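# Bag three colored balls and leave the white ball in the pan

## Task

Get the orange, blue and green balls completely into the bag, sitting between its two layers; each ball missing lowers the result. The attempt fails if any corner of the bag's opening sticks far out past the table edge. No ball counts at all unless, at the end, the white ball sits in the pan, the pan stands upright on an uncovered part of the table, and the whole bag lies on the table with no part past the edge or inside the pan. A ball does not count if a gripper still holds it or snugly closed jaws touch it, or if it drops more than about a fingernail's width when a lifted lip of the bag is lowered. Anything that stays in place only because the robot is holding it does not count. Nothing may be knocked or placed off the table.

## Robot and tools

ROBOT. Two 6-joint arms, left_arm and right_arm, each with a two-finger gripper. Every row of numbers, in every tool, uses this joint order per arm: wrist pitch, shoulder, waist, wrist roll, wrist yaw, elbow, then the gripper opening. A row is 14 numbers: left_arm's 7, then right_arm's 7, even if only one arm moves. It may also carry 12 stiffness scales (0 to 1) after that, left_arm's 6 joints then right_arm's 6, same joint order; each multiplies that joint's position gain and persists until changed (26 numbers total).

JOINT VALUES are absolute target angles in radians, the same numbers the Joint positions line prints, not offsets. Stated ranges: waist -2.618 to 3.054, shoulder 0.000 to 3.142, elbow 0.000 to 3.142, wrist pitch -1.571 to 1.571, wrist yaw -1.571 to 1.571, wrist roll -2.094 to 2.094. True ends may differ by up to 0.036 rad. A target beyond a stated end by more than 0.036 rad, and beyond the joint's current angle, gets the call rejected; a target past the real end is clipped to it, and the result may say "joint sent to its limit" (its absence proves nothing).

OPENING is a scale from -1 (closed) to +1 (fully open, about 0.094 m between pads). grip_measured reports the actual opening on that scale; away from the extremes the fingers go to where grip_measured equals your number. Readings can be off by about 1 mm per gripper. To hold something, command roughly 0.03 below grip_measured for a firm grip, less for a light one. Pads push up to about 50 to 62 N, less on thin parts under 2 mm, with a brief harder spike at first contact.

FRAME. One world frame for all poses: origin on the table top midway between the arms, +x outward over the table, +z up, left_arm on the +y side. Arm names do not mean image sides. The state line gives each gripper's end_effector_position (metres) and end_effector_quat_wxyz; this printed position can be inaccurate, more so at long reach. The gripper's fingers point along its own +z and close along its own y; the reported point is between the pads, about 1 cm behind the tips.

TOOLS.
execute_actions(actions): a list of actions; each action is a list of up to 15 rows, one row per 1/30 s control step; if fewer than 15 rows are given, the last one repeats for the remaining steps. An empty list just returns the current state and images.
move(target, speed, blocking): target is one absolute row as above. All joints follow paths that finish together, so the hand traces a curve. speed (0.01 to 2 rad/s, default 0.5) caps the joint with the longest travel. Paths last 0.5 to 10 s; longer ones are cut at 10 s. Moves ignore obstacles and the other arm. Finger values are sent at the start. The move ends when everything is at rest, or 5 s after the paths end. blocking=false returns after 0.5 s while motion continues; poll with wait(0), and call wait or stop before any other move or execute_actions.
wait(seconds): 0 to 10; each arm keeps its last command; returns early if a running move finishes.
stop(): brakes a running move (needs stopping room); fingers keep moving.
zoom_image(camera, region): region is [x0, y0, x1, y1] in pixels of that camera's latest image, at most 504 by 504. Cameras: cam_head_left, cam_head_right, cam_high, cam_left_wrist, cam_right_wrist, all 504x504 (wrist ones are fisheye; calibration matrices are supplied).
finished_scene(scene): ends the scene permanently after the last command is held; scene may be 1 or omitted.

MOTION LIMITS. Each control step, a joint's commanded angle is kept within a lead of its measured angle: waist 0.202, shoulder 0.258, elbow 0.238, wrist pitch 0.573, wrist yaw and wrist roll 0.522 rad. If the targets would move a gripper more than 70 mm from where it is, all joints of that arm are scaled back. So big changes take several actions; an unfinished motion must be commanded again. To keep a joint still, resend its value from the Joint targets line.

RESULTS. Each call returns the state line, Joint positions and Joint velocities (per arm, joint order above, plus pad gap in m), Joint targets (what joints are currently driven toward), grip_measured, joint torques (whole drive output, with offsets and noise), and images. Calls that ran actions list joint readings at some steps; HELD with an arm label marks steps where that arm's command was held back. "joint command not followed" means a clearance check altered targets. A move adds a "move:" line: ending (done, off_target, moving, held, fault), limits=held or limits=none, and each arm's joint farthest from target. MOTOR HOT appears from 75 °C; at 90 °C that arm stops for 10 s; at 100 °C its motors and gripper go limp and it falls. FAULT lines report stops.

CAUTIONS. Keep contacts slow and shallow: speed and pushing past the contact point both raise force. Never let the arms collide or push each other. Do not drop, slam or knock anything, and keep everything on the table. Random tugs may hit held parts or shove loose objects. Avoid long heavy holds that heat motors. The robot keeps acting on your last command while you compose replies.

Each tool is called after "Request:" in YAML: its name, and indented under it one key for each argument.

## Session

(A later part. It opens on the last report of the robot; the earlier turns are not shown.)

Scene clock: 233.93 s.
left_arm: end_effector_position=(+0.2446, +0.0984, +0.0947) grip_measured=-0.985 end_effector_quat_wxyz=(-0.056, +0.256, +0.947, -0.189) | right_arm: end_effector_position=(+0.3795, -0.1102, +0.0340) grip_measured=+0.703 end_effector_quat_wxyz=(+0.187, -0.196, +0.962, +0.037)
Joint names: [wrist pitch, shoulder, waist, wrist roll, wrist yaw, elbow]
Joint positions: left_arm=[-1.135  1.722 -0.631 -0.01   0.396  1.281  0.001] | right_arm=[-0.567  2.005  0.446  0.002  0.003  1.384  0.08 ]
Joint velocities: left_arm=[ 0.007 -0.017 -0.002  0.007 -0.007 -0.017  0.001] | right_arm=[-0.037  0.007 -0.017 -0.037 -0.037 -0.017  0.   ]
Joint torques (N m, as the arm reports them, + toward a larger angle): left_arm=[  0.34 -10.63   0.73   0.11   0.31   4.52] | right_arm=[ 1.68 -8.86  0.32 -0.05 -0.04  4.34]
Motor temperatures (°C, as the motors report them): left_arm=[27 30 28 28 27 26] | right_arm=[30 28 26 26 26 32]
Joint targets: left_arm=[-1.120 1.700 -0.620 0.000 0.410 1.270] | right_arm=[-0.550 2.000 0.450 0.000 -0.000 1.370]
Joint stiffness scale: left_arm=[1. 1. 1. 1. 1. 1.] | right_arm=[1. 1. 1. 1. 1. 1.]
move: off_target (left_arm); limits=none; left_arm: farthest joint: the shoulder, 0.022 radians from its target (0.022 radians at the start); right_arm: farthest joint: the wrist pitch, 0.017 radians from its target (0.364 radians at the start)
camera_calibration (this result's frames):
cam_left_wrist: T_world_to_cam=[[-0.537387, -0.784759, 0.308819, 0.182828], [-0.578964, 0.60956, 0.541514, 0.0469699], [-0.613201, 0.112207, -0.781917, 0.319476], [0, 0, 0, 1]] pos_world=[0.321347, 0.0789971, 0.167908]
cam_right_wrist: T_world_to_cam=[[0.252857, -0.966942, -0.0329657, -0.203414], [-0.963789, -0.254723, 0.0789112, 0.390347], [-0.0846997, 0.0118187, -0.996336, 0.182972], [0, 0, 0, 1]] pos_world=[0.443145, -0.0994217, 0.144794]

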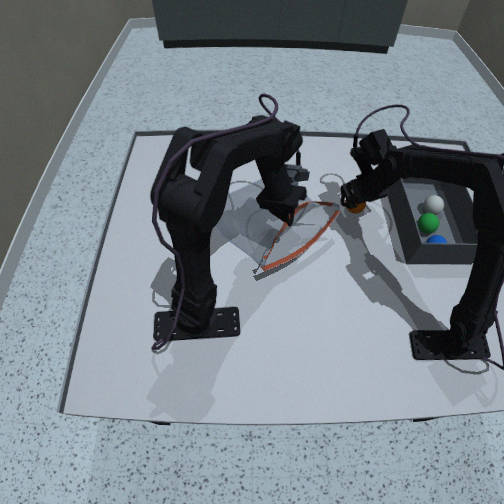

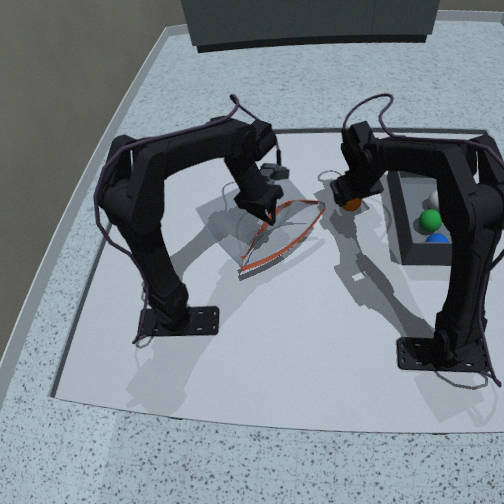

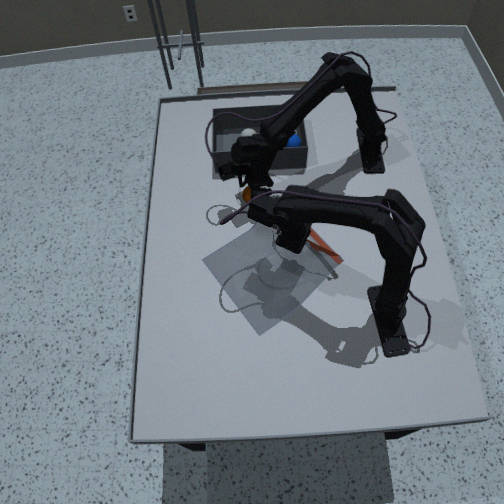

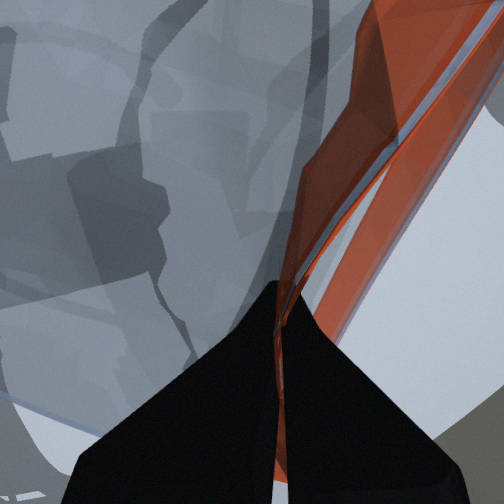

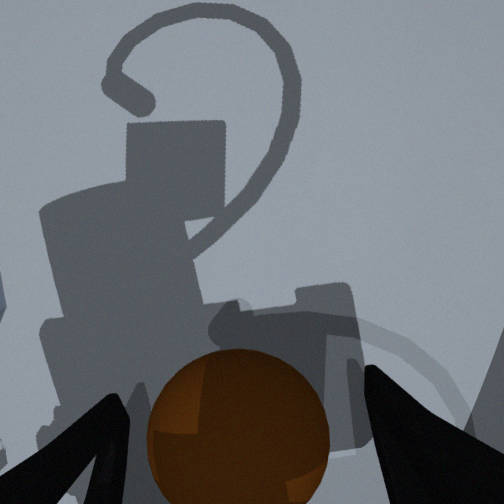

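Request:
move:
  target: [-1.12,1.70,-0.62,0,0.41,1.27,-1, -0.55,2.0,0.46,0,0,1.352,0.7]
  speed: 0.1

Request:
move:
  target: [-1.12,1.70,-0.62,0,0.41,1.27,-1, -0.55,2.0,0.46,0,0,1.352,0.15]
  speed: 0.1

Scene clock: 240.53 s.
left_arm: end_effector_position=(+0.2446, +0.0984, +0.0947) grip_measured=-0.985 end_effector_quat_wxyz=(-0.056, +0.256, +0.946, -0.189) | right_arm: end_effector_position=(+0.3754, -0.1120, +0.0289) grip_measured=+0.703 end_effector_quat_wxyz=(+0.181, -0.196, +0.963, +0.036)
Joint names: [wrist pitch, shoulder, waist, wrist roll, wrist yaw, elbow]
Joint positions: left_arm=[-1.135  1.722 -0.631 -0.01   0.397  1.281  0.001] | right_arm=[-0.562  2.005  0.446  0.002  0.003  1.367  0.08 ]
Joint velocities: left_arm=[ 0.125  0.002 -0.017 -0.007  0.022 -0.017 -0.001] | right_arm=[-0.066 -0.007  0.017  0.007  0.022  0.007  0.   ]
Joint torques (N m, as the arm reports them, + toward a larger angle): left_arm=[  0.33 -10.59   0.71   0.1    0.31   4.56] | right_arm=[ 1.62 -8.8   1.01 -0.05 -0.04  4.27]
Motor temperatures (°C, as the motors report them): left_arm=[27 31 28 28 27 26] | right_arm=[30 28 26 26 26 31]
Joint targets: left_arm=[-1.120 1.700 -0.620 -0.000 0.410 1.270] | right_arm=[-0.550 2.000 0.460 0.000 -0.000 1.352]
Joint stiffness scale: left_arm=[1. 1. 1. 1. 1. 1.] | right_arm=[1. 1. 1. 1. 1. 1.]
move: off_target (left_arm); limits=none; left_arm: farthest joint: the shoulder, 0.022 radians from its target (0.022 radians at the start); right_arm: farthest joint: the elbow, 0.015 radians from its target (0.032 radians at the start)
camera_calibration (this result's frames):
cam_left_wrist: T_world_to_cam=[[-0.537325, -0.784658, 0.309181, 0.182701], [-0.578859, 0.609736, 0.541427, 0.0469353], [-0.613355, 0.11195, -0.781833, 0.319538], [0, 0, 0, 1]] pos_world=[0.321329, 0.0789673, 0.167926]
cam_right_wrist: T_world_to_cam=[[0.252486, -0.967101, -0.0310978, -0.204191], [-0.962804, -0.254301, 0.0913202, 0.385583], [-0.096224, 0.00688396, -0.995336, 0.181246], [0, 0, 0, 1]] pos_world=[0.440236, -0.100667, 0.138839]

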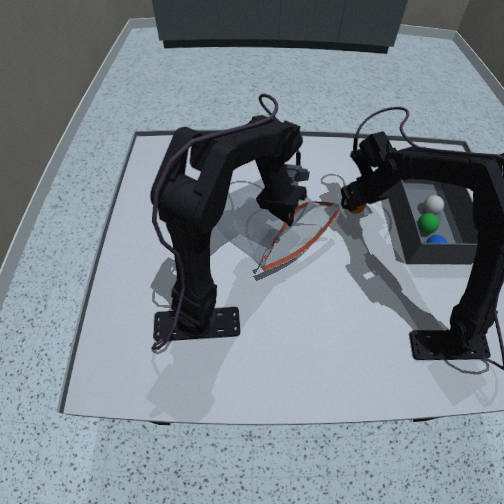

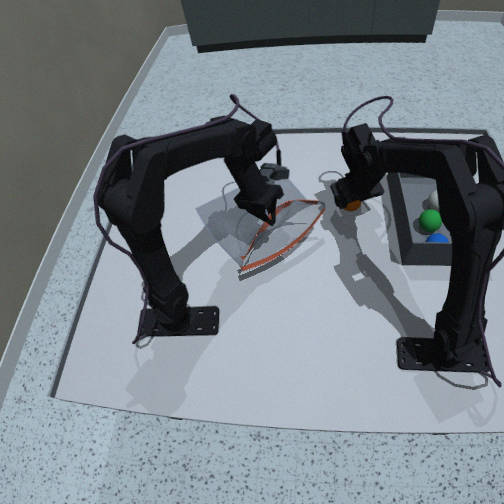

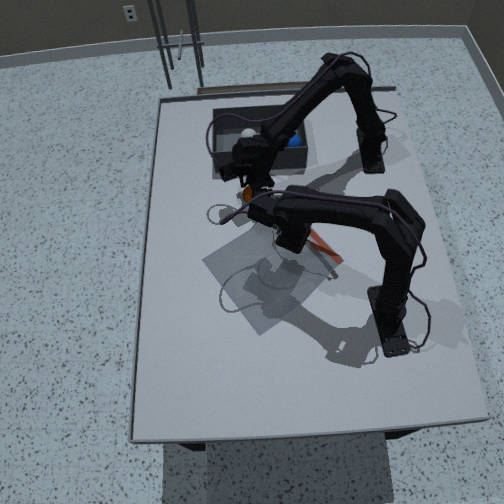

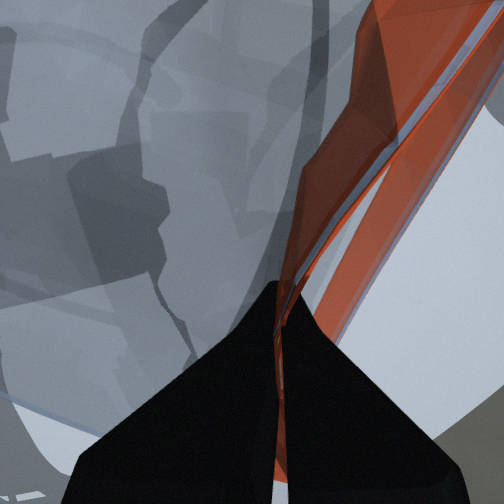

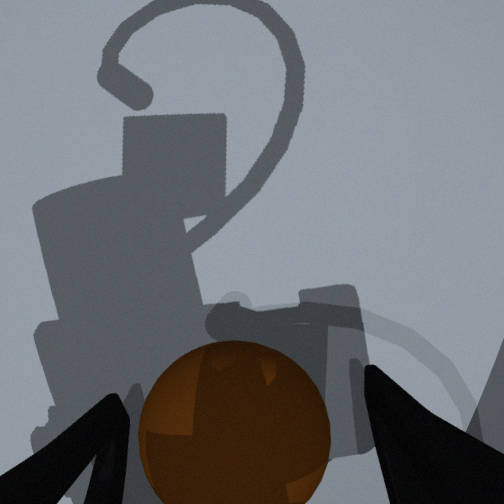

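Scene clock: 241.23 s.
left_arm: end_effector_position=(+0.2446, +0.0984, +0.0947) grip_measured=-0.985 end_effector_quat_wxyz=(-0.056, +0.256, +0.946, -0.189) | right_arm: end_effector_position=(+0.3754, -0.1120, +0.0289) grip_measured=+0.156 end_effector_quat_wxyz=(+0.181, -0.196, +0.963, +0.036)
Joint names: [wrist pitch, shoulder, waist, wrist roll, wrist yaw, elbow]
Joint positions: left_arm=[-1.135  1.722 -0.631 -0.01   0.397  1.281  0.001] | right_arm=[-0.562  2.005  0.446  0.002  0.003  1.367  0.054]
Joint velocities: left_arm=[ 0.007  0.007 -0.022 -0.022 -0.095  0.002  0.001] | right_arm=[-0.066 -0.007 -0.007  0.007 -0.022  0.002 -0.001]
Joint torques (N m, as the arm reports them, + toward a larger angle): left_arm=[  0.34 -10.66   0.74   0.1    0.32   4.52] | right_arm=[ 1.62 -8.83  1.02 -0.05 -0.04  4.26]
Motor temperatures (°C, as the motors report them): left_arm=[27 31 28 28 27 26] | right_arm=[30 28 26 26 26 31]
Joint targets: left_arm=[-1.120 1.700 -0.620 0.000 0.410 1.270] | right_arm=[-0.550 2.000 0.460 -0.000 -0.000 1.352]
Joint stiffness scale: left_arm=[1. 1. 1. 1. 1. 1.] | right_arm=[1. 1. 1. 1. 1. 1.]
move: off_target (left_arm); limits=none; left_arm: farthest joint: the shoulder, 0.022 radians from its target (0.022 radians at the start); right_arm: farthest joint: the elbow, 0.015 radians from its target (0.015 radians at the start)
camera_calibration (this result's frames):
cam_left_wrist: T_world_to_cam=[[-0.537325, -0.784658, 0.309181, 0.182701], [-0.578859, 0.609736, 0.541427, 0.0469353], [-0.613355, 0.11195, -0.781833, 0.319538], [0, 0, 0, 1]] pos_world=[0.321329, 0.0789673, 0.167926]
cam_right_wrist: T_world_to_cam=[[0.252486, -0.967101, -0.0310978, -0.204191], [-0.962804, -0.254301, 0.0913202, 0.385583], [-0.096224, 0.00688396, -0.995336, 0.181246], [0, 0, 0, 1]] pos_world=[0.440236, -0.100667, 0.138839]

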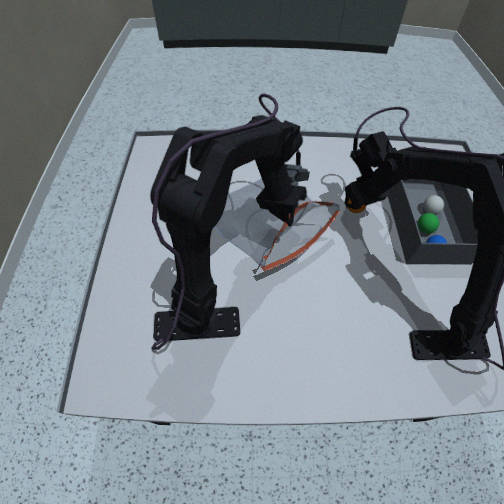

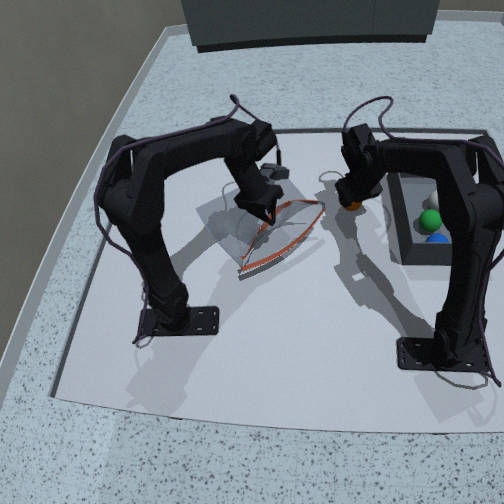

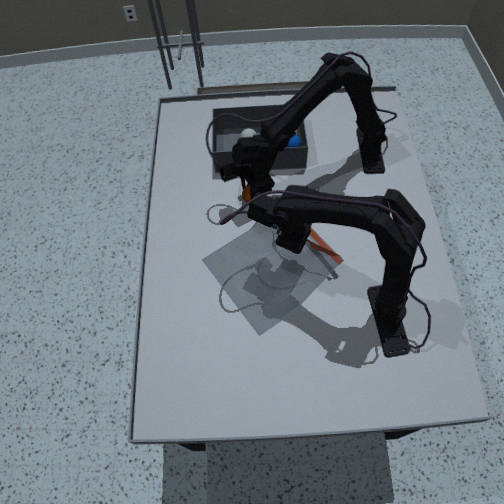

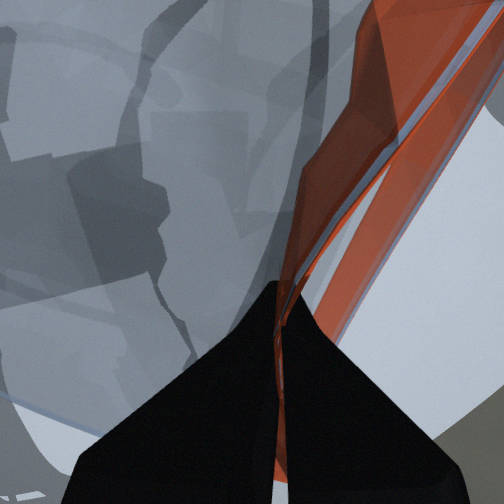

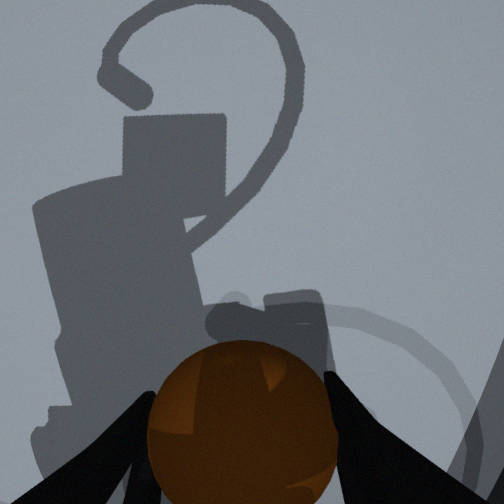

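Request:
move:
  target: [-1.12,1.70,-0.62,0,0.41,1.27,-1, -0.5,1.72,0.46,0,0,1.33,0.12]
  speed: 0.3

Request:
move:
  target: [-1.12,1.70,-0.62,0,0.41,1.27,-1, 0.575,1.295,0.97,0,0,0.34,0.12]
  speed: 0.5

Scene clock: 251.47 s.
left_arm: end_effector_position=(+0.2446, +0.0984, +0.0947) grip_measured=-0.985 end_effector_quat_wxyz=(-0.056, +0.256, +0.946, -0.189) | right_arm: end_effector_position=(+0.3872, -0.1069, +0.1447) grip_measured=+0.128 end_effector_quat_wxyz=(+0.319, -0.189, +0.927, +0.064)
Joint names: [wrist pitch, shoulder, waist, wrist roll, wrist yaw, elbow]
Joint positions: left_arm=[-1.135  1.722 -0.631 -0.01   0.397  1.281  0.001] | right_arm=[-0.516  1.739  0.446  0.002  0.003  1.347  0.053]
Joint velocities: left_arm=[-0.022 -0.007 -0.007 -0.007  0.125  0.012 -0.   ] | right_arm=[-0.022  0.007 -0.017 -0.007 -0.066 -0.002  0.   ]
Joint torques (N m, as the arm reports them, + toward a larger angle): left_arm=[  0.34 -10.6    0.71   0.1    0.3    4.53] | right_arm=[ 2.14 -8.45  1.01 -0.05 -0.04  4.7 ]
Motor temperatures (°C, as the motors report them): left_arm=[27 31 28 28 27 26] | right_arm=[30 29 26 26 26 31]
Joint targets: left_arm=[-1.120 1.700 -0.620 0.000 0.410 1.270] | right_arm=[-0.500 1.720 0.460 -0.000 0.000 1.330]
Joint stiffness scale: left_arm=[1. 1. 1. 1. 1. 1.] | right_arm=[1. 1. 1. 1. 1. 1.]
move: off_target (left_arm); limits=none; left_arm: farthest joint: the shoulder, 0.022 radians from its target (0.022 radians at the start); right_arm: farthest joint: the shoulder, 0.019 radians from its target (0.285 radians at the start)
camera_calibration (this result's frames):
cam_left_wrist: T_world_to_cam=[[-0.537325, -0.784658, 0.309181, 0.182701], [-0.578859, 0.609736, 0.541427, 0.0469353], [-0.613355, 0.11195, -0.781833, 0.319538], [0, 0, 0, 1]] pos_world=[0.321329, 0.0789673, 0.167926]
cam_right_wrist: T_world_to_cam=[[0.266486, -0.961106, -0.0725301, -0.197459], [-0.948665, -0.248247, -0.19598, 0.424453], [0.170352, 0.121033, -0.977922, 0.204071], [0, 0, 0, 1]] pos_world=[0.42052, -0.10911, 0.268428]

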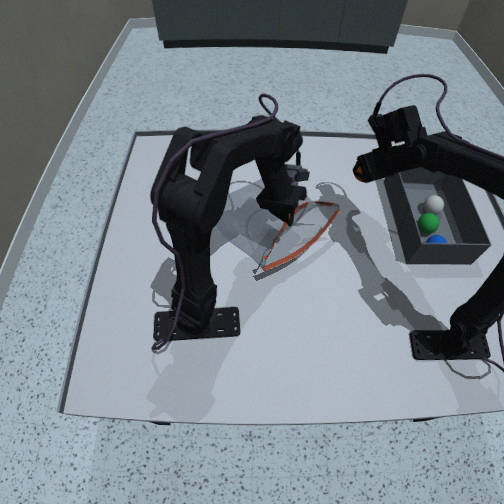

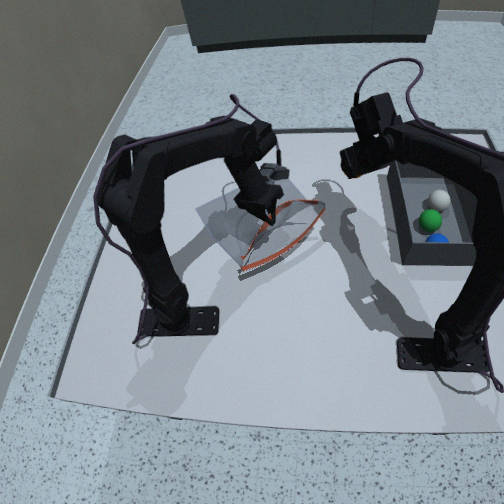

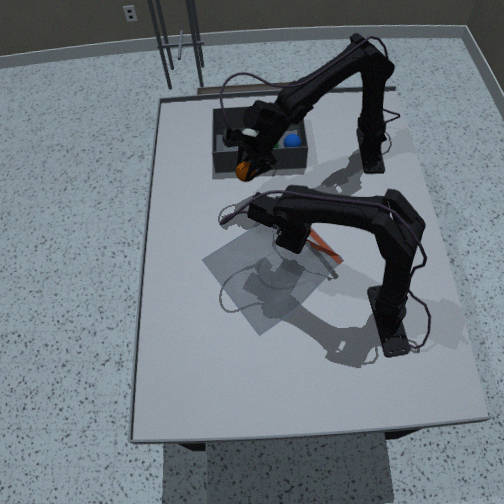

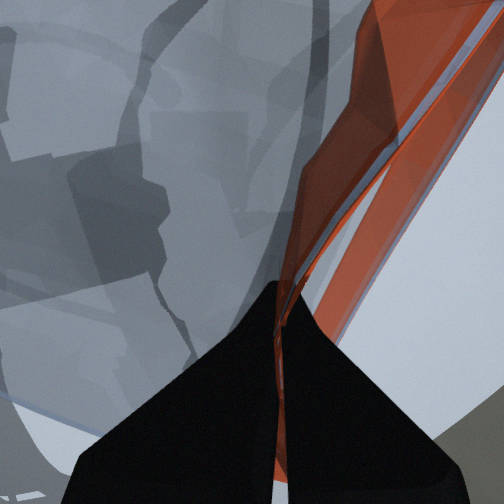

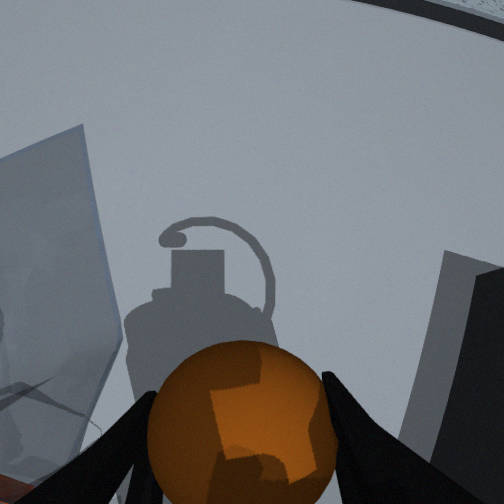

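Scene clock: 254.43 s.
left_arm: end_effector_position=(+0.2446, +0.0984, +0.0947) grip_measured=-0.985 end_effector_quat_wxyz=(-0.056, +0.256, +0.947, -0.189) | right_arm: end_effector_position=(+0.1836, +0.0038, +0.1081) grip_measured=+0.128 end_effector_quat_wxyz=(+0.492, -0.369, +0.750, +0.242)
Joint names: [wrist pitch, shoulder, waist, wrist roll, wrist yaw, elbow]
Joint positions: left_arm=[-1.135  1.722 -0.631 -0.01   0.396  1.281  0.001] | right_arm=[0.554 1.317 0.959 0.002 0.003 0.353 0.053]
Joint velocities: left_arm=[ 0.007  0.012 -0.002 -0.095  0.066  0.007  0.001] | right_arm=[ 0.022 -0.007  0.012  0.007 -0.051 -0.017 -0.001]
Joint torques (N m, as the arm reports them, + toward a larger angle): left_arm=[  0.32 -10.59   0.7    0.1    0.31   4.57] | right_arm=[ 2.68 -4.75  0.79 -0.05 -0.04  4.29]
Motor temperatures (°C, as the motors report them): left_arm=[27 31 28 28 27 26] | right_arm=[30 29 26 26 26 31]
Joint targets: left_arm=[-1.120 1.700 -0.620 -0.000 0.410 1.270] | right_arm=[0.575 1.295 0.970 -0.000 0.000 0.340]
Joint stiffness scale: left_arm=[1. 1. 1. 1. 1. 1.] | right_arm=[1. 1. 1. 1. 1. 1.]
move: off_target (left_arm, right_arm); limits=none; left_arm: farthest joint: the shoulder, 0.022 radians from its target (0.022 radians at the start); right_arm: farthest joint: the shoulder, 0.022 radians from its target (0.444 radians at the start)
camera_calibration (this result's frames):
cam_left_wrist: T_world_to_cam=[[-0.537387, -0.784759, 0.308819, 0.182828], [-0.578964, 0.60956, 0.541514, 0.0469699], [-0.613201, 0.112207, -0.781917, 0.319476], [0, 0, 0, 1]] pos_world=[0.321347, 0.0789971, 0.167908]
cam_right_wrist: T_world_to_cam=[[0.734859, -0.66614, -0.127435, -0.120633], [-0.576108, -0.51395, -0.635575, 0.231716], [0.357887, 0.540474, -0.761449, 0.130132], [0, 0, 0, 1]] pos_world=[0.175569, -0.0316013, 0.230988]

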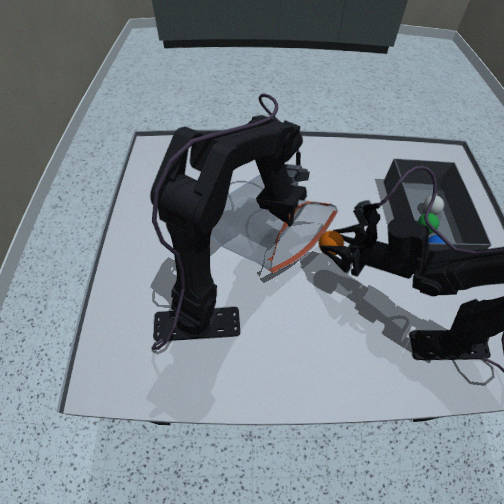

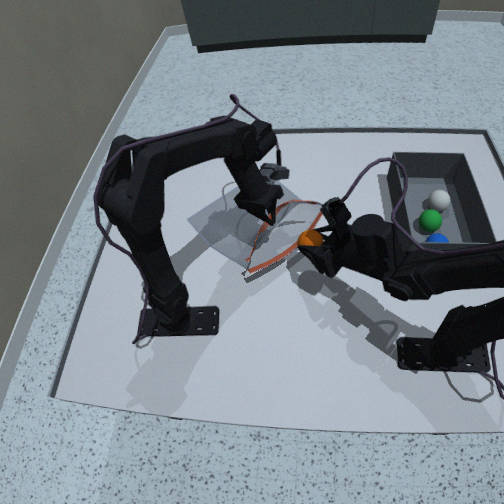

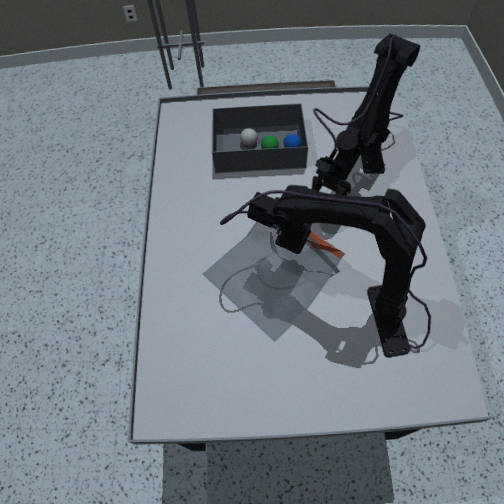

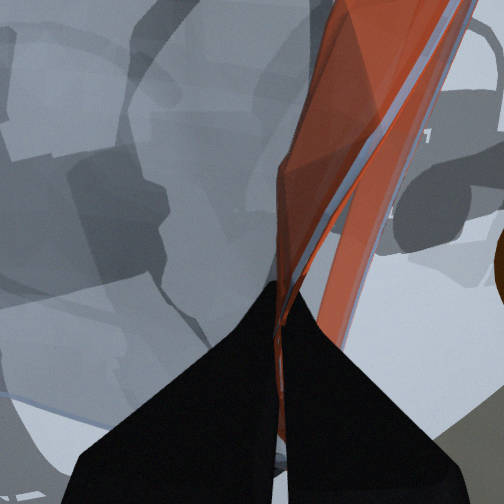

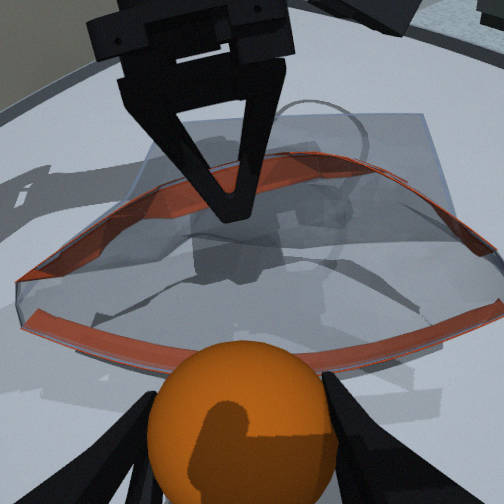

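Request:
move:
  target: [-1.12,1.70,-0.62,0,0.41,1.27,-1, 0.845,1.765,0.96,0,0,0.58,0.10]
  speed: 0.25

Scene clock: 263.37 s.
left_arm: end_effector_position=(+0.2446, +0.0984, +0.0947) grip_measured=-0.985 end_effector_quat_wxyz=(-0.056, +0.256, +0.946, -0.189) | right_arm: end_effector_position=(+0.2256, +0.0587, +0.0717) grip_measured=+0.109 end_effector_quat_wxyz=(+0.497, -0.367, +0.747, +0.245)
Joint names: [wrist pitch, shoulder, waist, wrist roll, wrist yaw, elbow]
Joint positions: left_arm=[-1.135  1.722 -0.631 -0.01   0.397  1.281  0.001] | right_arm=[0.824 1.764 0.959 0.002 0.003 0.541 0.052]
Joint velocities: left_arm=[-0.007  0.002  0.002  0.022 -0.022  0.017 -0.001] | right_arm=[-0.022 -0.027 -0.007 -0.037 -0.037 -0.002 -0.   ]
Joint torques (N m, as the arm reports them, + toward a larger angle): left_arm=[  0.32 -10.61   0.71   0.09   0.31   4.52] | right_arm=[ 2.68 -5.61  0.13 -0.05 -0.04  6.72]
Motor temperatures (°C, as the motors report them): left_arm=[27 31 28 28 27 26] | right_arm=[32 28 26 26 26 31]
Joint targets: left_arm=[-1.120 1.700 -0.620 0.000 0.410 1.270] | right_arm=[0.845 1.765 0.960 0.000 -0.000 0.580]
Joint stiffness scale: left_arm=[1. 1. 1. 1. 1. 1.] | right_arm=[1. 1. 1. 1. 1. 1.]
move: off_target (left_arm, right_arm); limits=none; left_arm: farthest joint: the shoulder, 0.022 radians from its target (0.022 radians at the start); right_arm: farthest joint: the elbow, 0.039 radians from its target (0.227 radians at the start)
camera_calibration (this result's frames):
cam_left_wrist: T_world_to_cam=[[-0.537325, -0.784658, 0.309181, 0.182701], [-0.578859, 0.609736, 0.541427, 0.0469353], [-0.613355, 0.11195, -0.781833, 0.319538], [0, 0, 0, 1]] pos_world=[0.321329, 0.0789673, 0.167926]
cam_right_wrist: T_world_to_cam=[[0.735808, -0.6649, -0.128433, -0.11979], [-0.571359, -0.507744, -0.644783, 0.260178], [0.363506, 0.547818, -0.753498, 0.0554827], [0, 0, 0, 1]] pos_world=[0.216629, 0.0220605, 0.194179]

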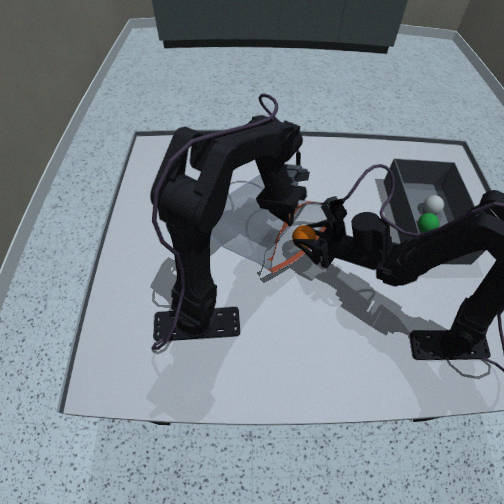

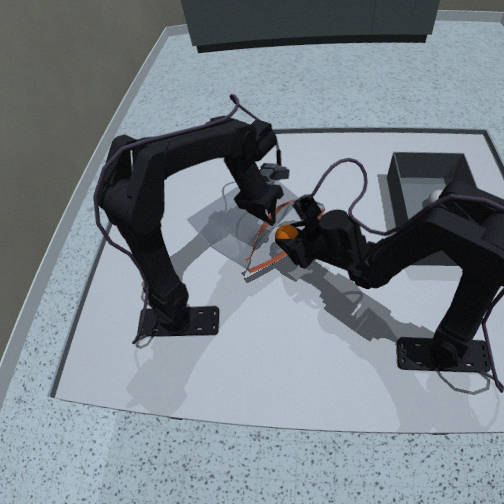

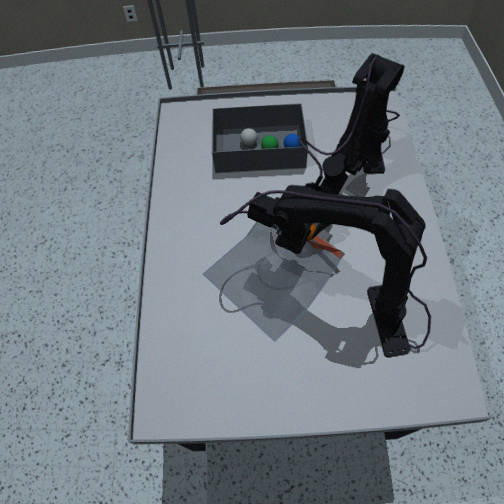

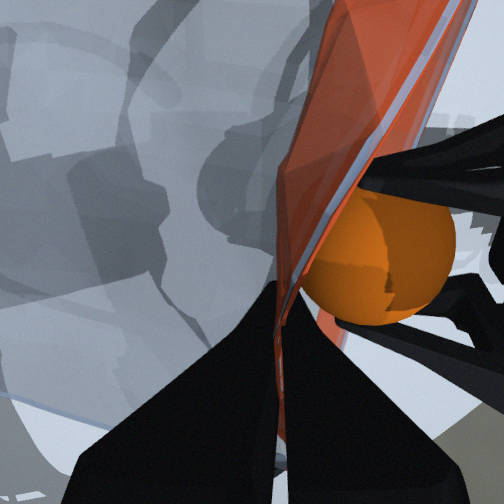

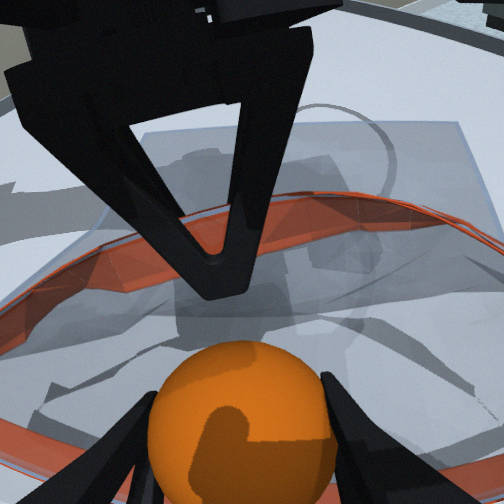

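Request:
move:
  target: [-1.12,1.70,-0.62,0,0.41,1.27,-1, 1.175,2.083,0.96,0,0,0.668,0.10]
  speed: 0.15

Scene clock: 270.23 s.
left_arm: end_effector_position=(+0.2446, +0.0983, +0.0947) grip_measured=-0.985 end_effector_quat_wxyz=(-0.056, +0.256, +0.946, -0.189) | right_arm: end_effector_position=(+0.2474, +0.0872, +0.0400) grip_measured=+0.109 end_effector_quat_wxyz=(+0.533, -0.355, +0.722, +0.263)
Joint names: [wrist pitch, shoulder, waist, wrist roll, wrist yaw, elbow]
Joint positions: left_arm=[-1.135  1.722 -0.631 -0.01   0.397  1.281  0.001] | right_arm=[1.153 2.082 0.959 0.002 0.003 0.631 0.052]
Joint velocities: left_arm=[ 0.037  0.002 -0.002 -0.066  0.007  0.007 -0.001] | right_arm=[-0.007  0.002 -0.002 -0.022 -0.022  0.002  0.   ]
Joint torques (N m, as the arm reports them, + toward a larger angle): left_arm=[  0.33 -10.6    0.69   0.09   0.31   4.54] | right_arm=[ 2.75 -7.03  0.12 -0.05 -0.04  5.7 ]
Motor temperatures (°C, as the motors report them): left_arm=[27 31 28 28 27 26] | right_arm=[33 28 26 26 26 31]
Joint targets: left_arm=[-1.120 1.700 -0.620 0.000 0.410 1.270] | right_arm=[1.175 2.083 0.960 -0.000 0.000 0.668]
Joint stiffness scale: left_arm=[1. 1. 1. 1. 1. 1.] | right_arm=[1. 1. 1. 1. 1. 1.]
move: off_target (left_arm, right_arm); limits=none; left_arm: farthest joint: the shoulder, 0.022 radians from its target (0.022 radians at the start); right_arm: farthest joint: the elbow, 0.037 radians from its target (0.127 radians at the start)
camera_calibration (this result's frames):
cam_left_wrist: T_world_to_cam=[[-0.537426, -0.784598, 0.309159, 0.182727], [-0.579037, 0.609842, 0.541119, 0.0470703], [-0.613098, 0.111797, -0.782056, 0.319564], [0, 0, 0, 1]] pos_world=[0.321382, 0.0789357, 0.167954]
cam_right_wrist: T_world_to_cam=[[0.743872, -0.654361, -0.135892, -0.12357], [-0.529821, -0.453457, -0.716705, 0.254543], [0.407363, 0.605135, -0.684008, -0.01053], [0, 0, 0, 1]] pos_world=[0.231072, 0.0409365, 0.158437]

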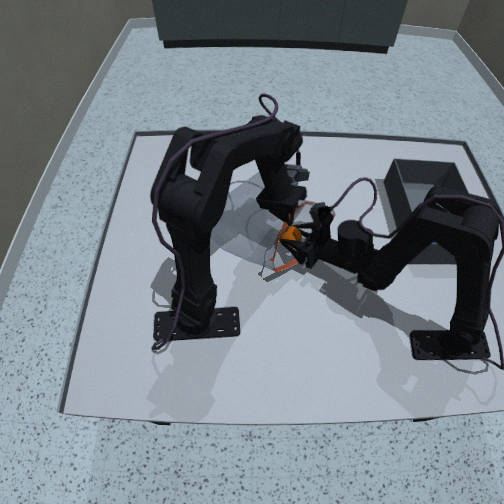

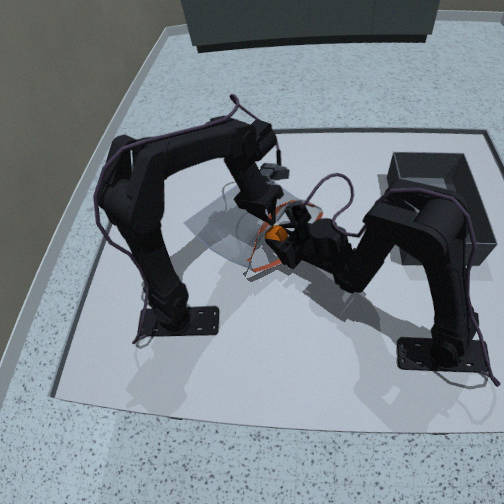

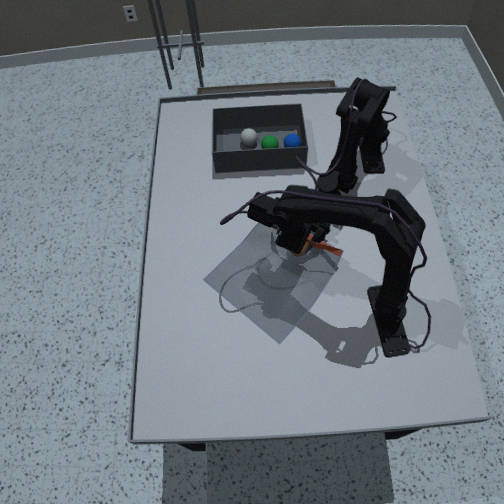

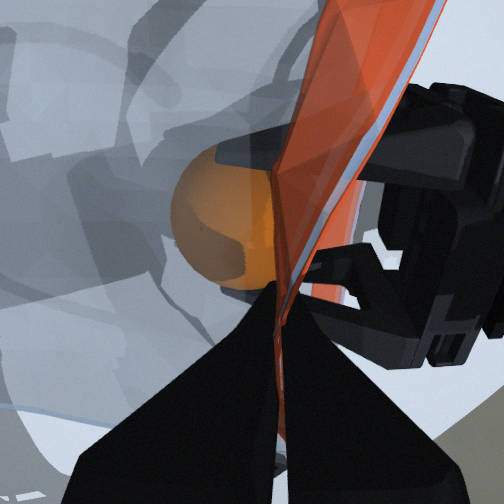

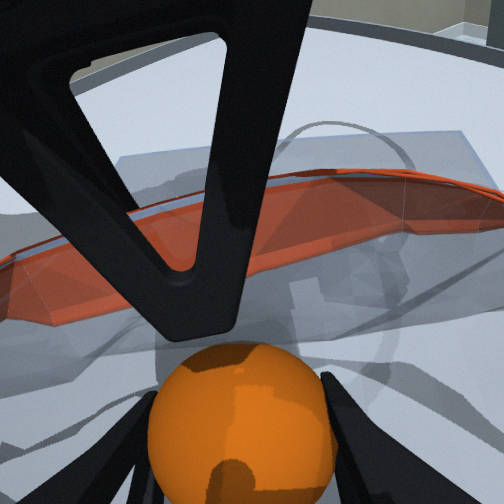

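Request:
move:
  target: [-1.12,1.70,-0.62,0,0.41,1.27,-1, 1.13,2.152,0.945,0,0,0.756,0.10]
  speed: 0.1

Request:
move:
  target: [-1.12,1.70,-0.62,0,0.41,1.27,-1, 1.13,2.152,0.945,0,0,0.756,0.4]
  speed: 0.1

Scene clock: 276.87 s.
left_arm: end_effector_position=(+0.2448, +0.0983, +0.0947) grip_measured=-0.985 end_effector_quat_wxyz=(-0.055, +0.256, +0.946, -0.189) | right_arm: end_effector_position=(+0.2598, +0.1034, +0.0334) grip_measured=+0.109 end_effector_quat_wxyz=(+0.534, -0.354, +0.721, +0.263)
Joint names: [wrist pitch, shoulder, waist, wrist roll, wrist yaw, elbow]
Joint positions: left_arm=[-1.134  1.722 -0.631 -0.01   0.396  1.281  0.001] | right_arm=[1.135 2.149 0.959 0.002 0.003 0.72  0.052]
Joint velocities: left_arm=[-0.007 -0.022 -0.007 -0.037 -0.066  0.002 -0.   ] | right_arm=[-0.051  0.002 -0.002  0.066  0.007  0.017  0.001]
Joint torques (N m, as the arm reports them, + toward a larger angle): left_arm=[  0.33 -10.61   0.72   0.09   0.31   4.56] | right_arm=[ 2.44 -7.49 -0.93 -0.05 -0.04  5.73]
Motor temperatures (°C, as the motors report them): left_arm=[27 31 28 28 27 26] | right_arm=[33 28 26 26 26 31]
Joint targets: left_arm=[-1.120 1.700 -0.620 0.000 0.410 1.270] | right_arm=[1.130 2.152 0.945 -0.000 0.000 0.756]
Joint stiffness scale: left_arm=[1. 1. 1. 1. 1. 1.] | right_arm=[1. 1. 1. 1. 1. 1.]
move: off_target (left_arm, right_arm); limits=none; left_arm: farthest joint: the shoulder, 0.022 radians from its target (0.022 radians at the start); right_arm: farthest joint: the elbow, 0.036 radians from its target (0.125 radians at the start)
camera_calibration (this result's frames):
cam_left_wrist: T_world_to_cam=[[-0.537589, -0.784638, 0.308774, 0.182881], [-0.579318, 0.609772, 0.540896, 0.04724], [-0.612689, 0.111902, -0.782362, 0.319527], [0, 0, 0, 1]] pos_world=[0.321452, 0.0789339, 0.167965]
cam_right_wrist: T_world_to_cam=[[0.744124, -0.654031, -0.136098, -0.123168], [-0.52849, -0.451717, -0.718784, 0.263361], [0.408629, 0.606791, -0.681783, -0.0305061], [0, 0, 0, 1]] pos_world=[0.243302, 0.0569197, 0.151738]

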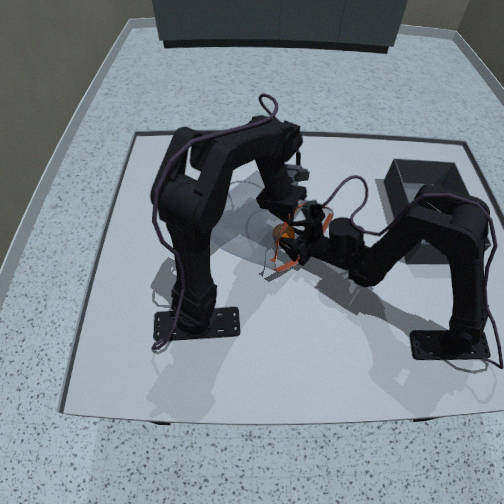

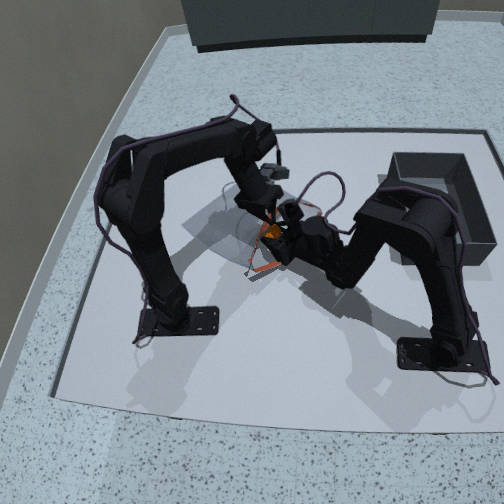

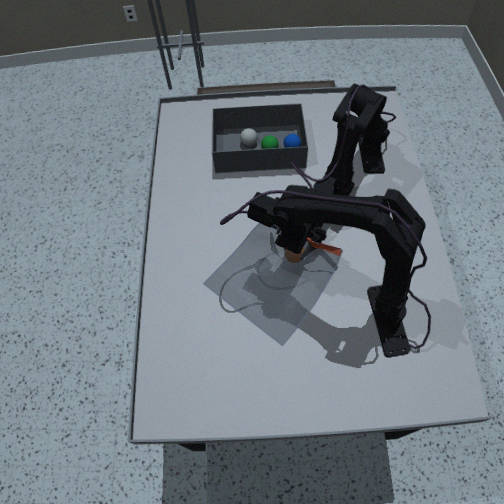

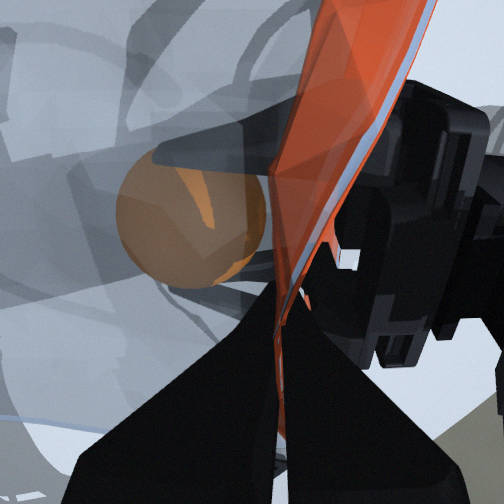

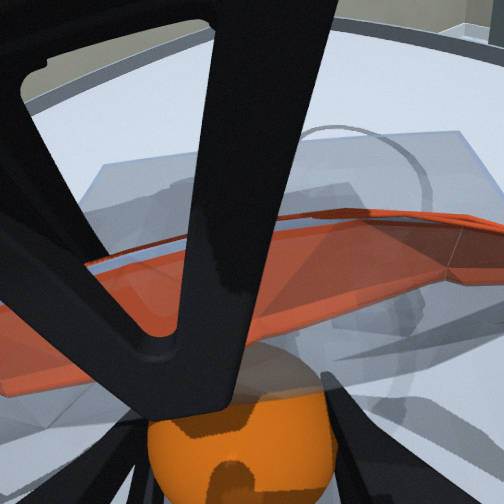

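Scene clock: 277.57 s.
left_arm: end_effector_position=(+0.2448, +0.0983, +0.0947) grip_measured=-0.985 end_effector_quat_wxyz=(-0.055, +0.256, +0.946, -0.189) | right_arm: end_effector_position=(+0.2598, +0.1034, +0.0332) grip_measured=+0.397 end_effector_quat_wxyz=(+0.534, -0.354, +0.721, +0.263)
Joint names: [wrist pitch, shoulder, waist, wrist roll, wrist yaw, elbow]
Joint positions: left_arm=[-1.134  1.722 -0.631 -0.01   0.396  1.281  0.001] | right_arm=[1.134 2.149 0.959 0.002 0.003 0.72  0.066]
Joint velocities: left_arm=[-0.007  0.002 -0.002 -0.051 -0.037 -0.002 -0.001] | right_arm=[ 0.037 -0.012  0.007  0.037 -0.066 -0.017 -0.001]
Joint torques (N m, as the arm reports them, + toward a larger angle): left_arm=[  0.32 -10.62   0.73   0.1    0.32   4.57] | right_arm=[ 2.45 -7.46 -0.92 -0.05 -0.04  5.74]
Motor temperatures (°C, as the motors report them): left_arm=[27 31 28 28 27 26] | right_arm=[33 28 26 26 26 31]
Joint targets: left_arm=[-1.120 1.700 -0.620 -0.000 0.410 1.270] | right_arm=[1.130 2.152 0.945 0.000 0.000 0.756]
Joint stiffness scale: left_arm=[1. 1. 1. 1. 1. 1.] | right_arm=[1. 1. 1. 1. 1. 1.]
move: off_target (left_arm, right_arm); limits=none; left_arm: farthest joint: the shoulder, 0.022 radians from its target (0.022 radians at the start); right_arm: farthest joint: the elbow, 0.036 radians from its target (0.036 radians at the start)
camera_calibration (this result's frames):
cam_left_wrist: T_world_to_cam=[[-0.537589, -0.784638, 0.308774, 0.182881], [-0.579318, 0.609772, 0.540896, 0.04724], [-0.612689, 0.111902, -0.782362, 0.319527], [0, 0, 0, 1]] pos_world=[0.321452, 0.0789339, 0.167965]
cam_right_wrist: T_world_to_cam=[[0.74403, -0.654155, -0.136021, -0.123176], [-0.528989, -0.45237, -0.718005, 0.26328], [0.408155, 0.606171, -0.682618, -0.0304161], [0, 0, 0, 1]] pos_world=[0.243334, 0.0569614, 0.15152]

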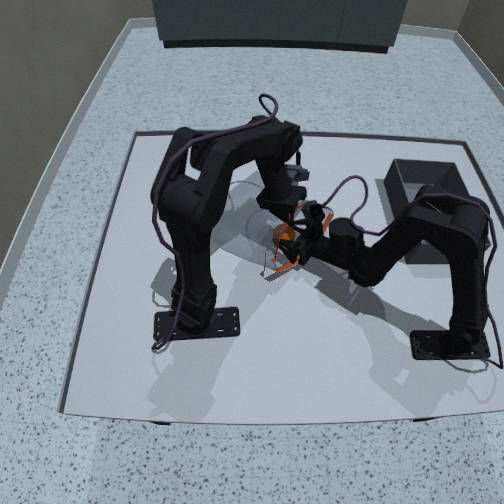

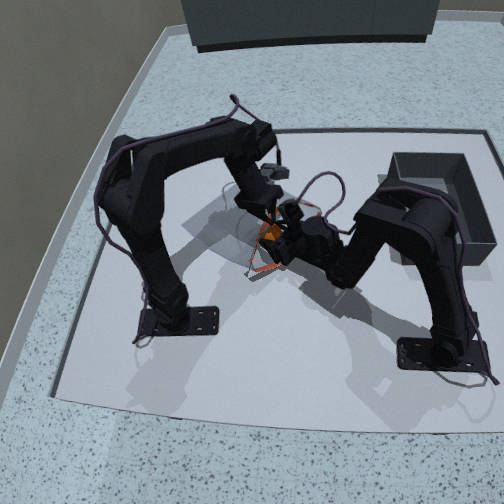

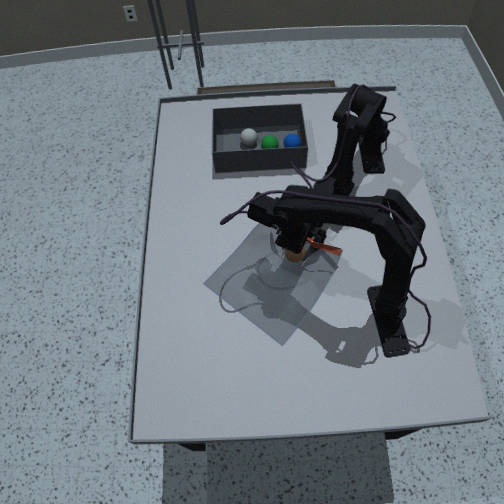

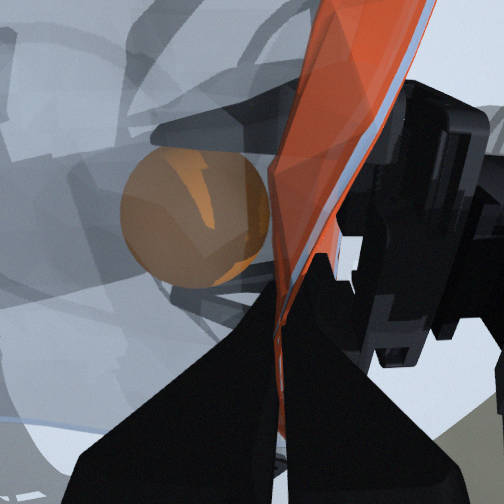

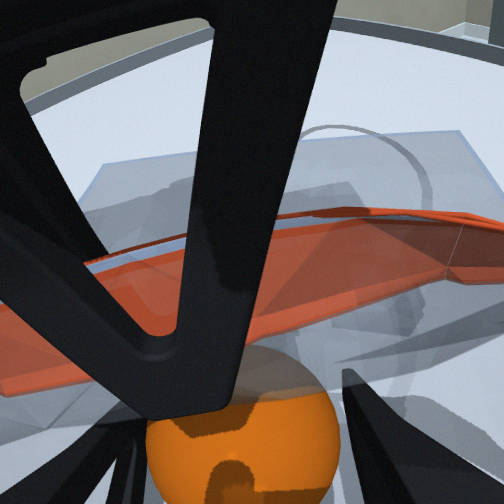

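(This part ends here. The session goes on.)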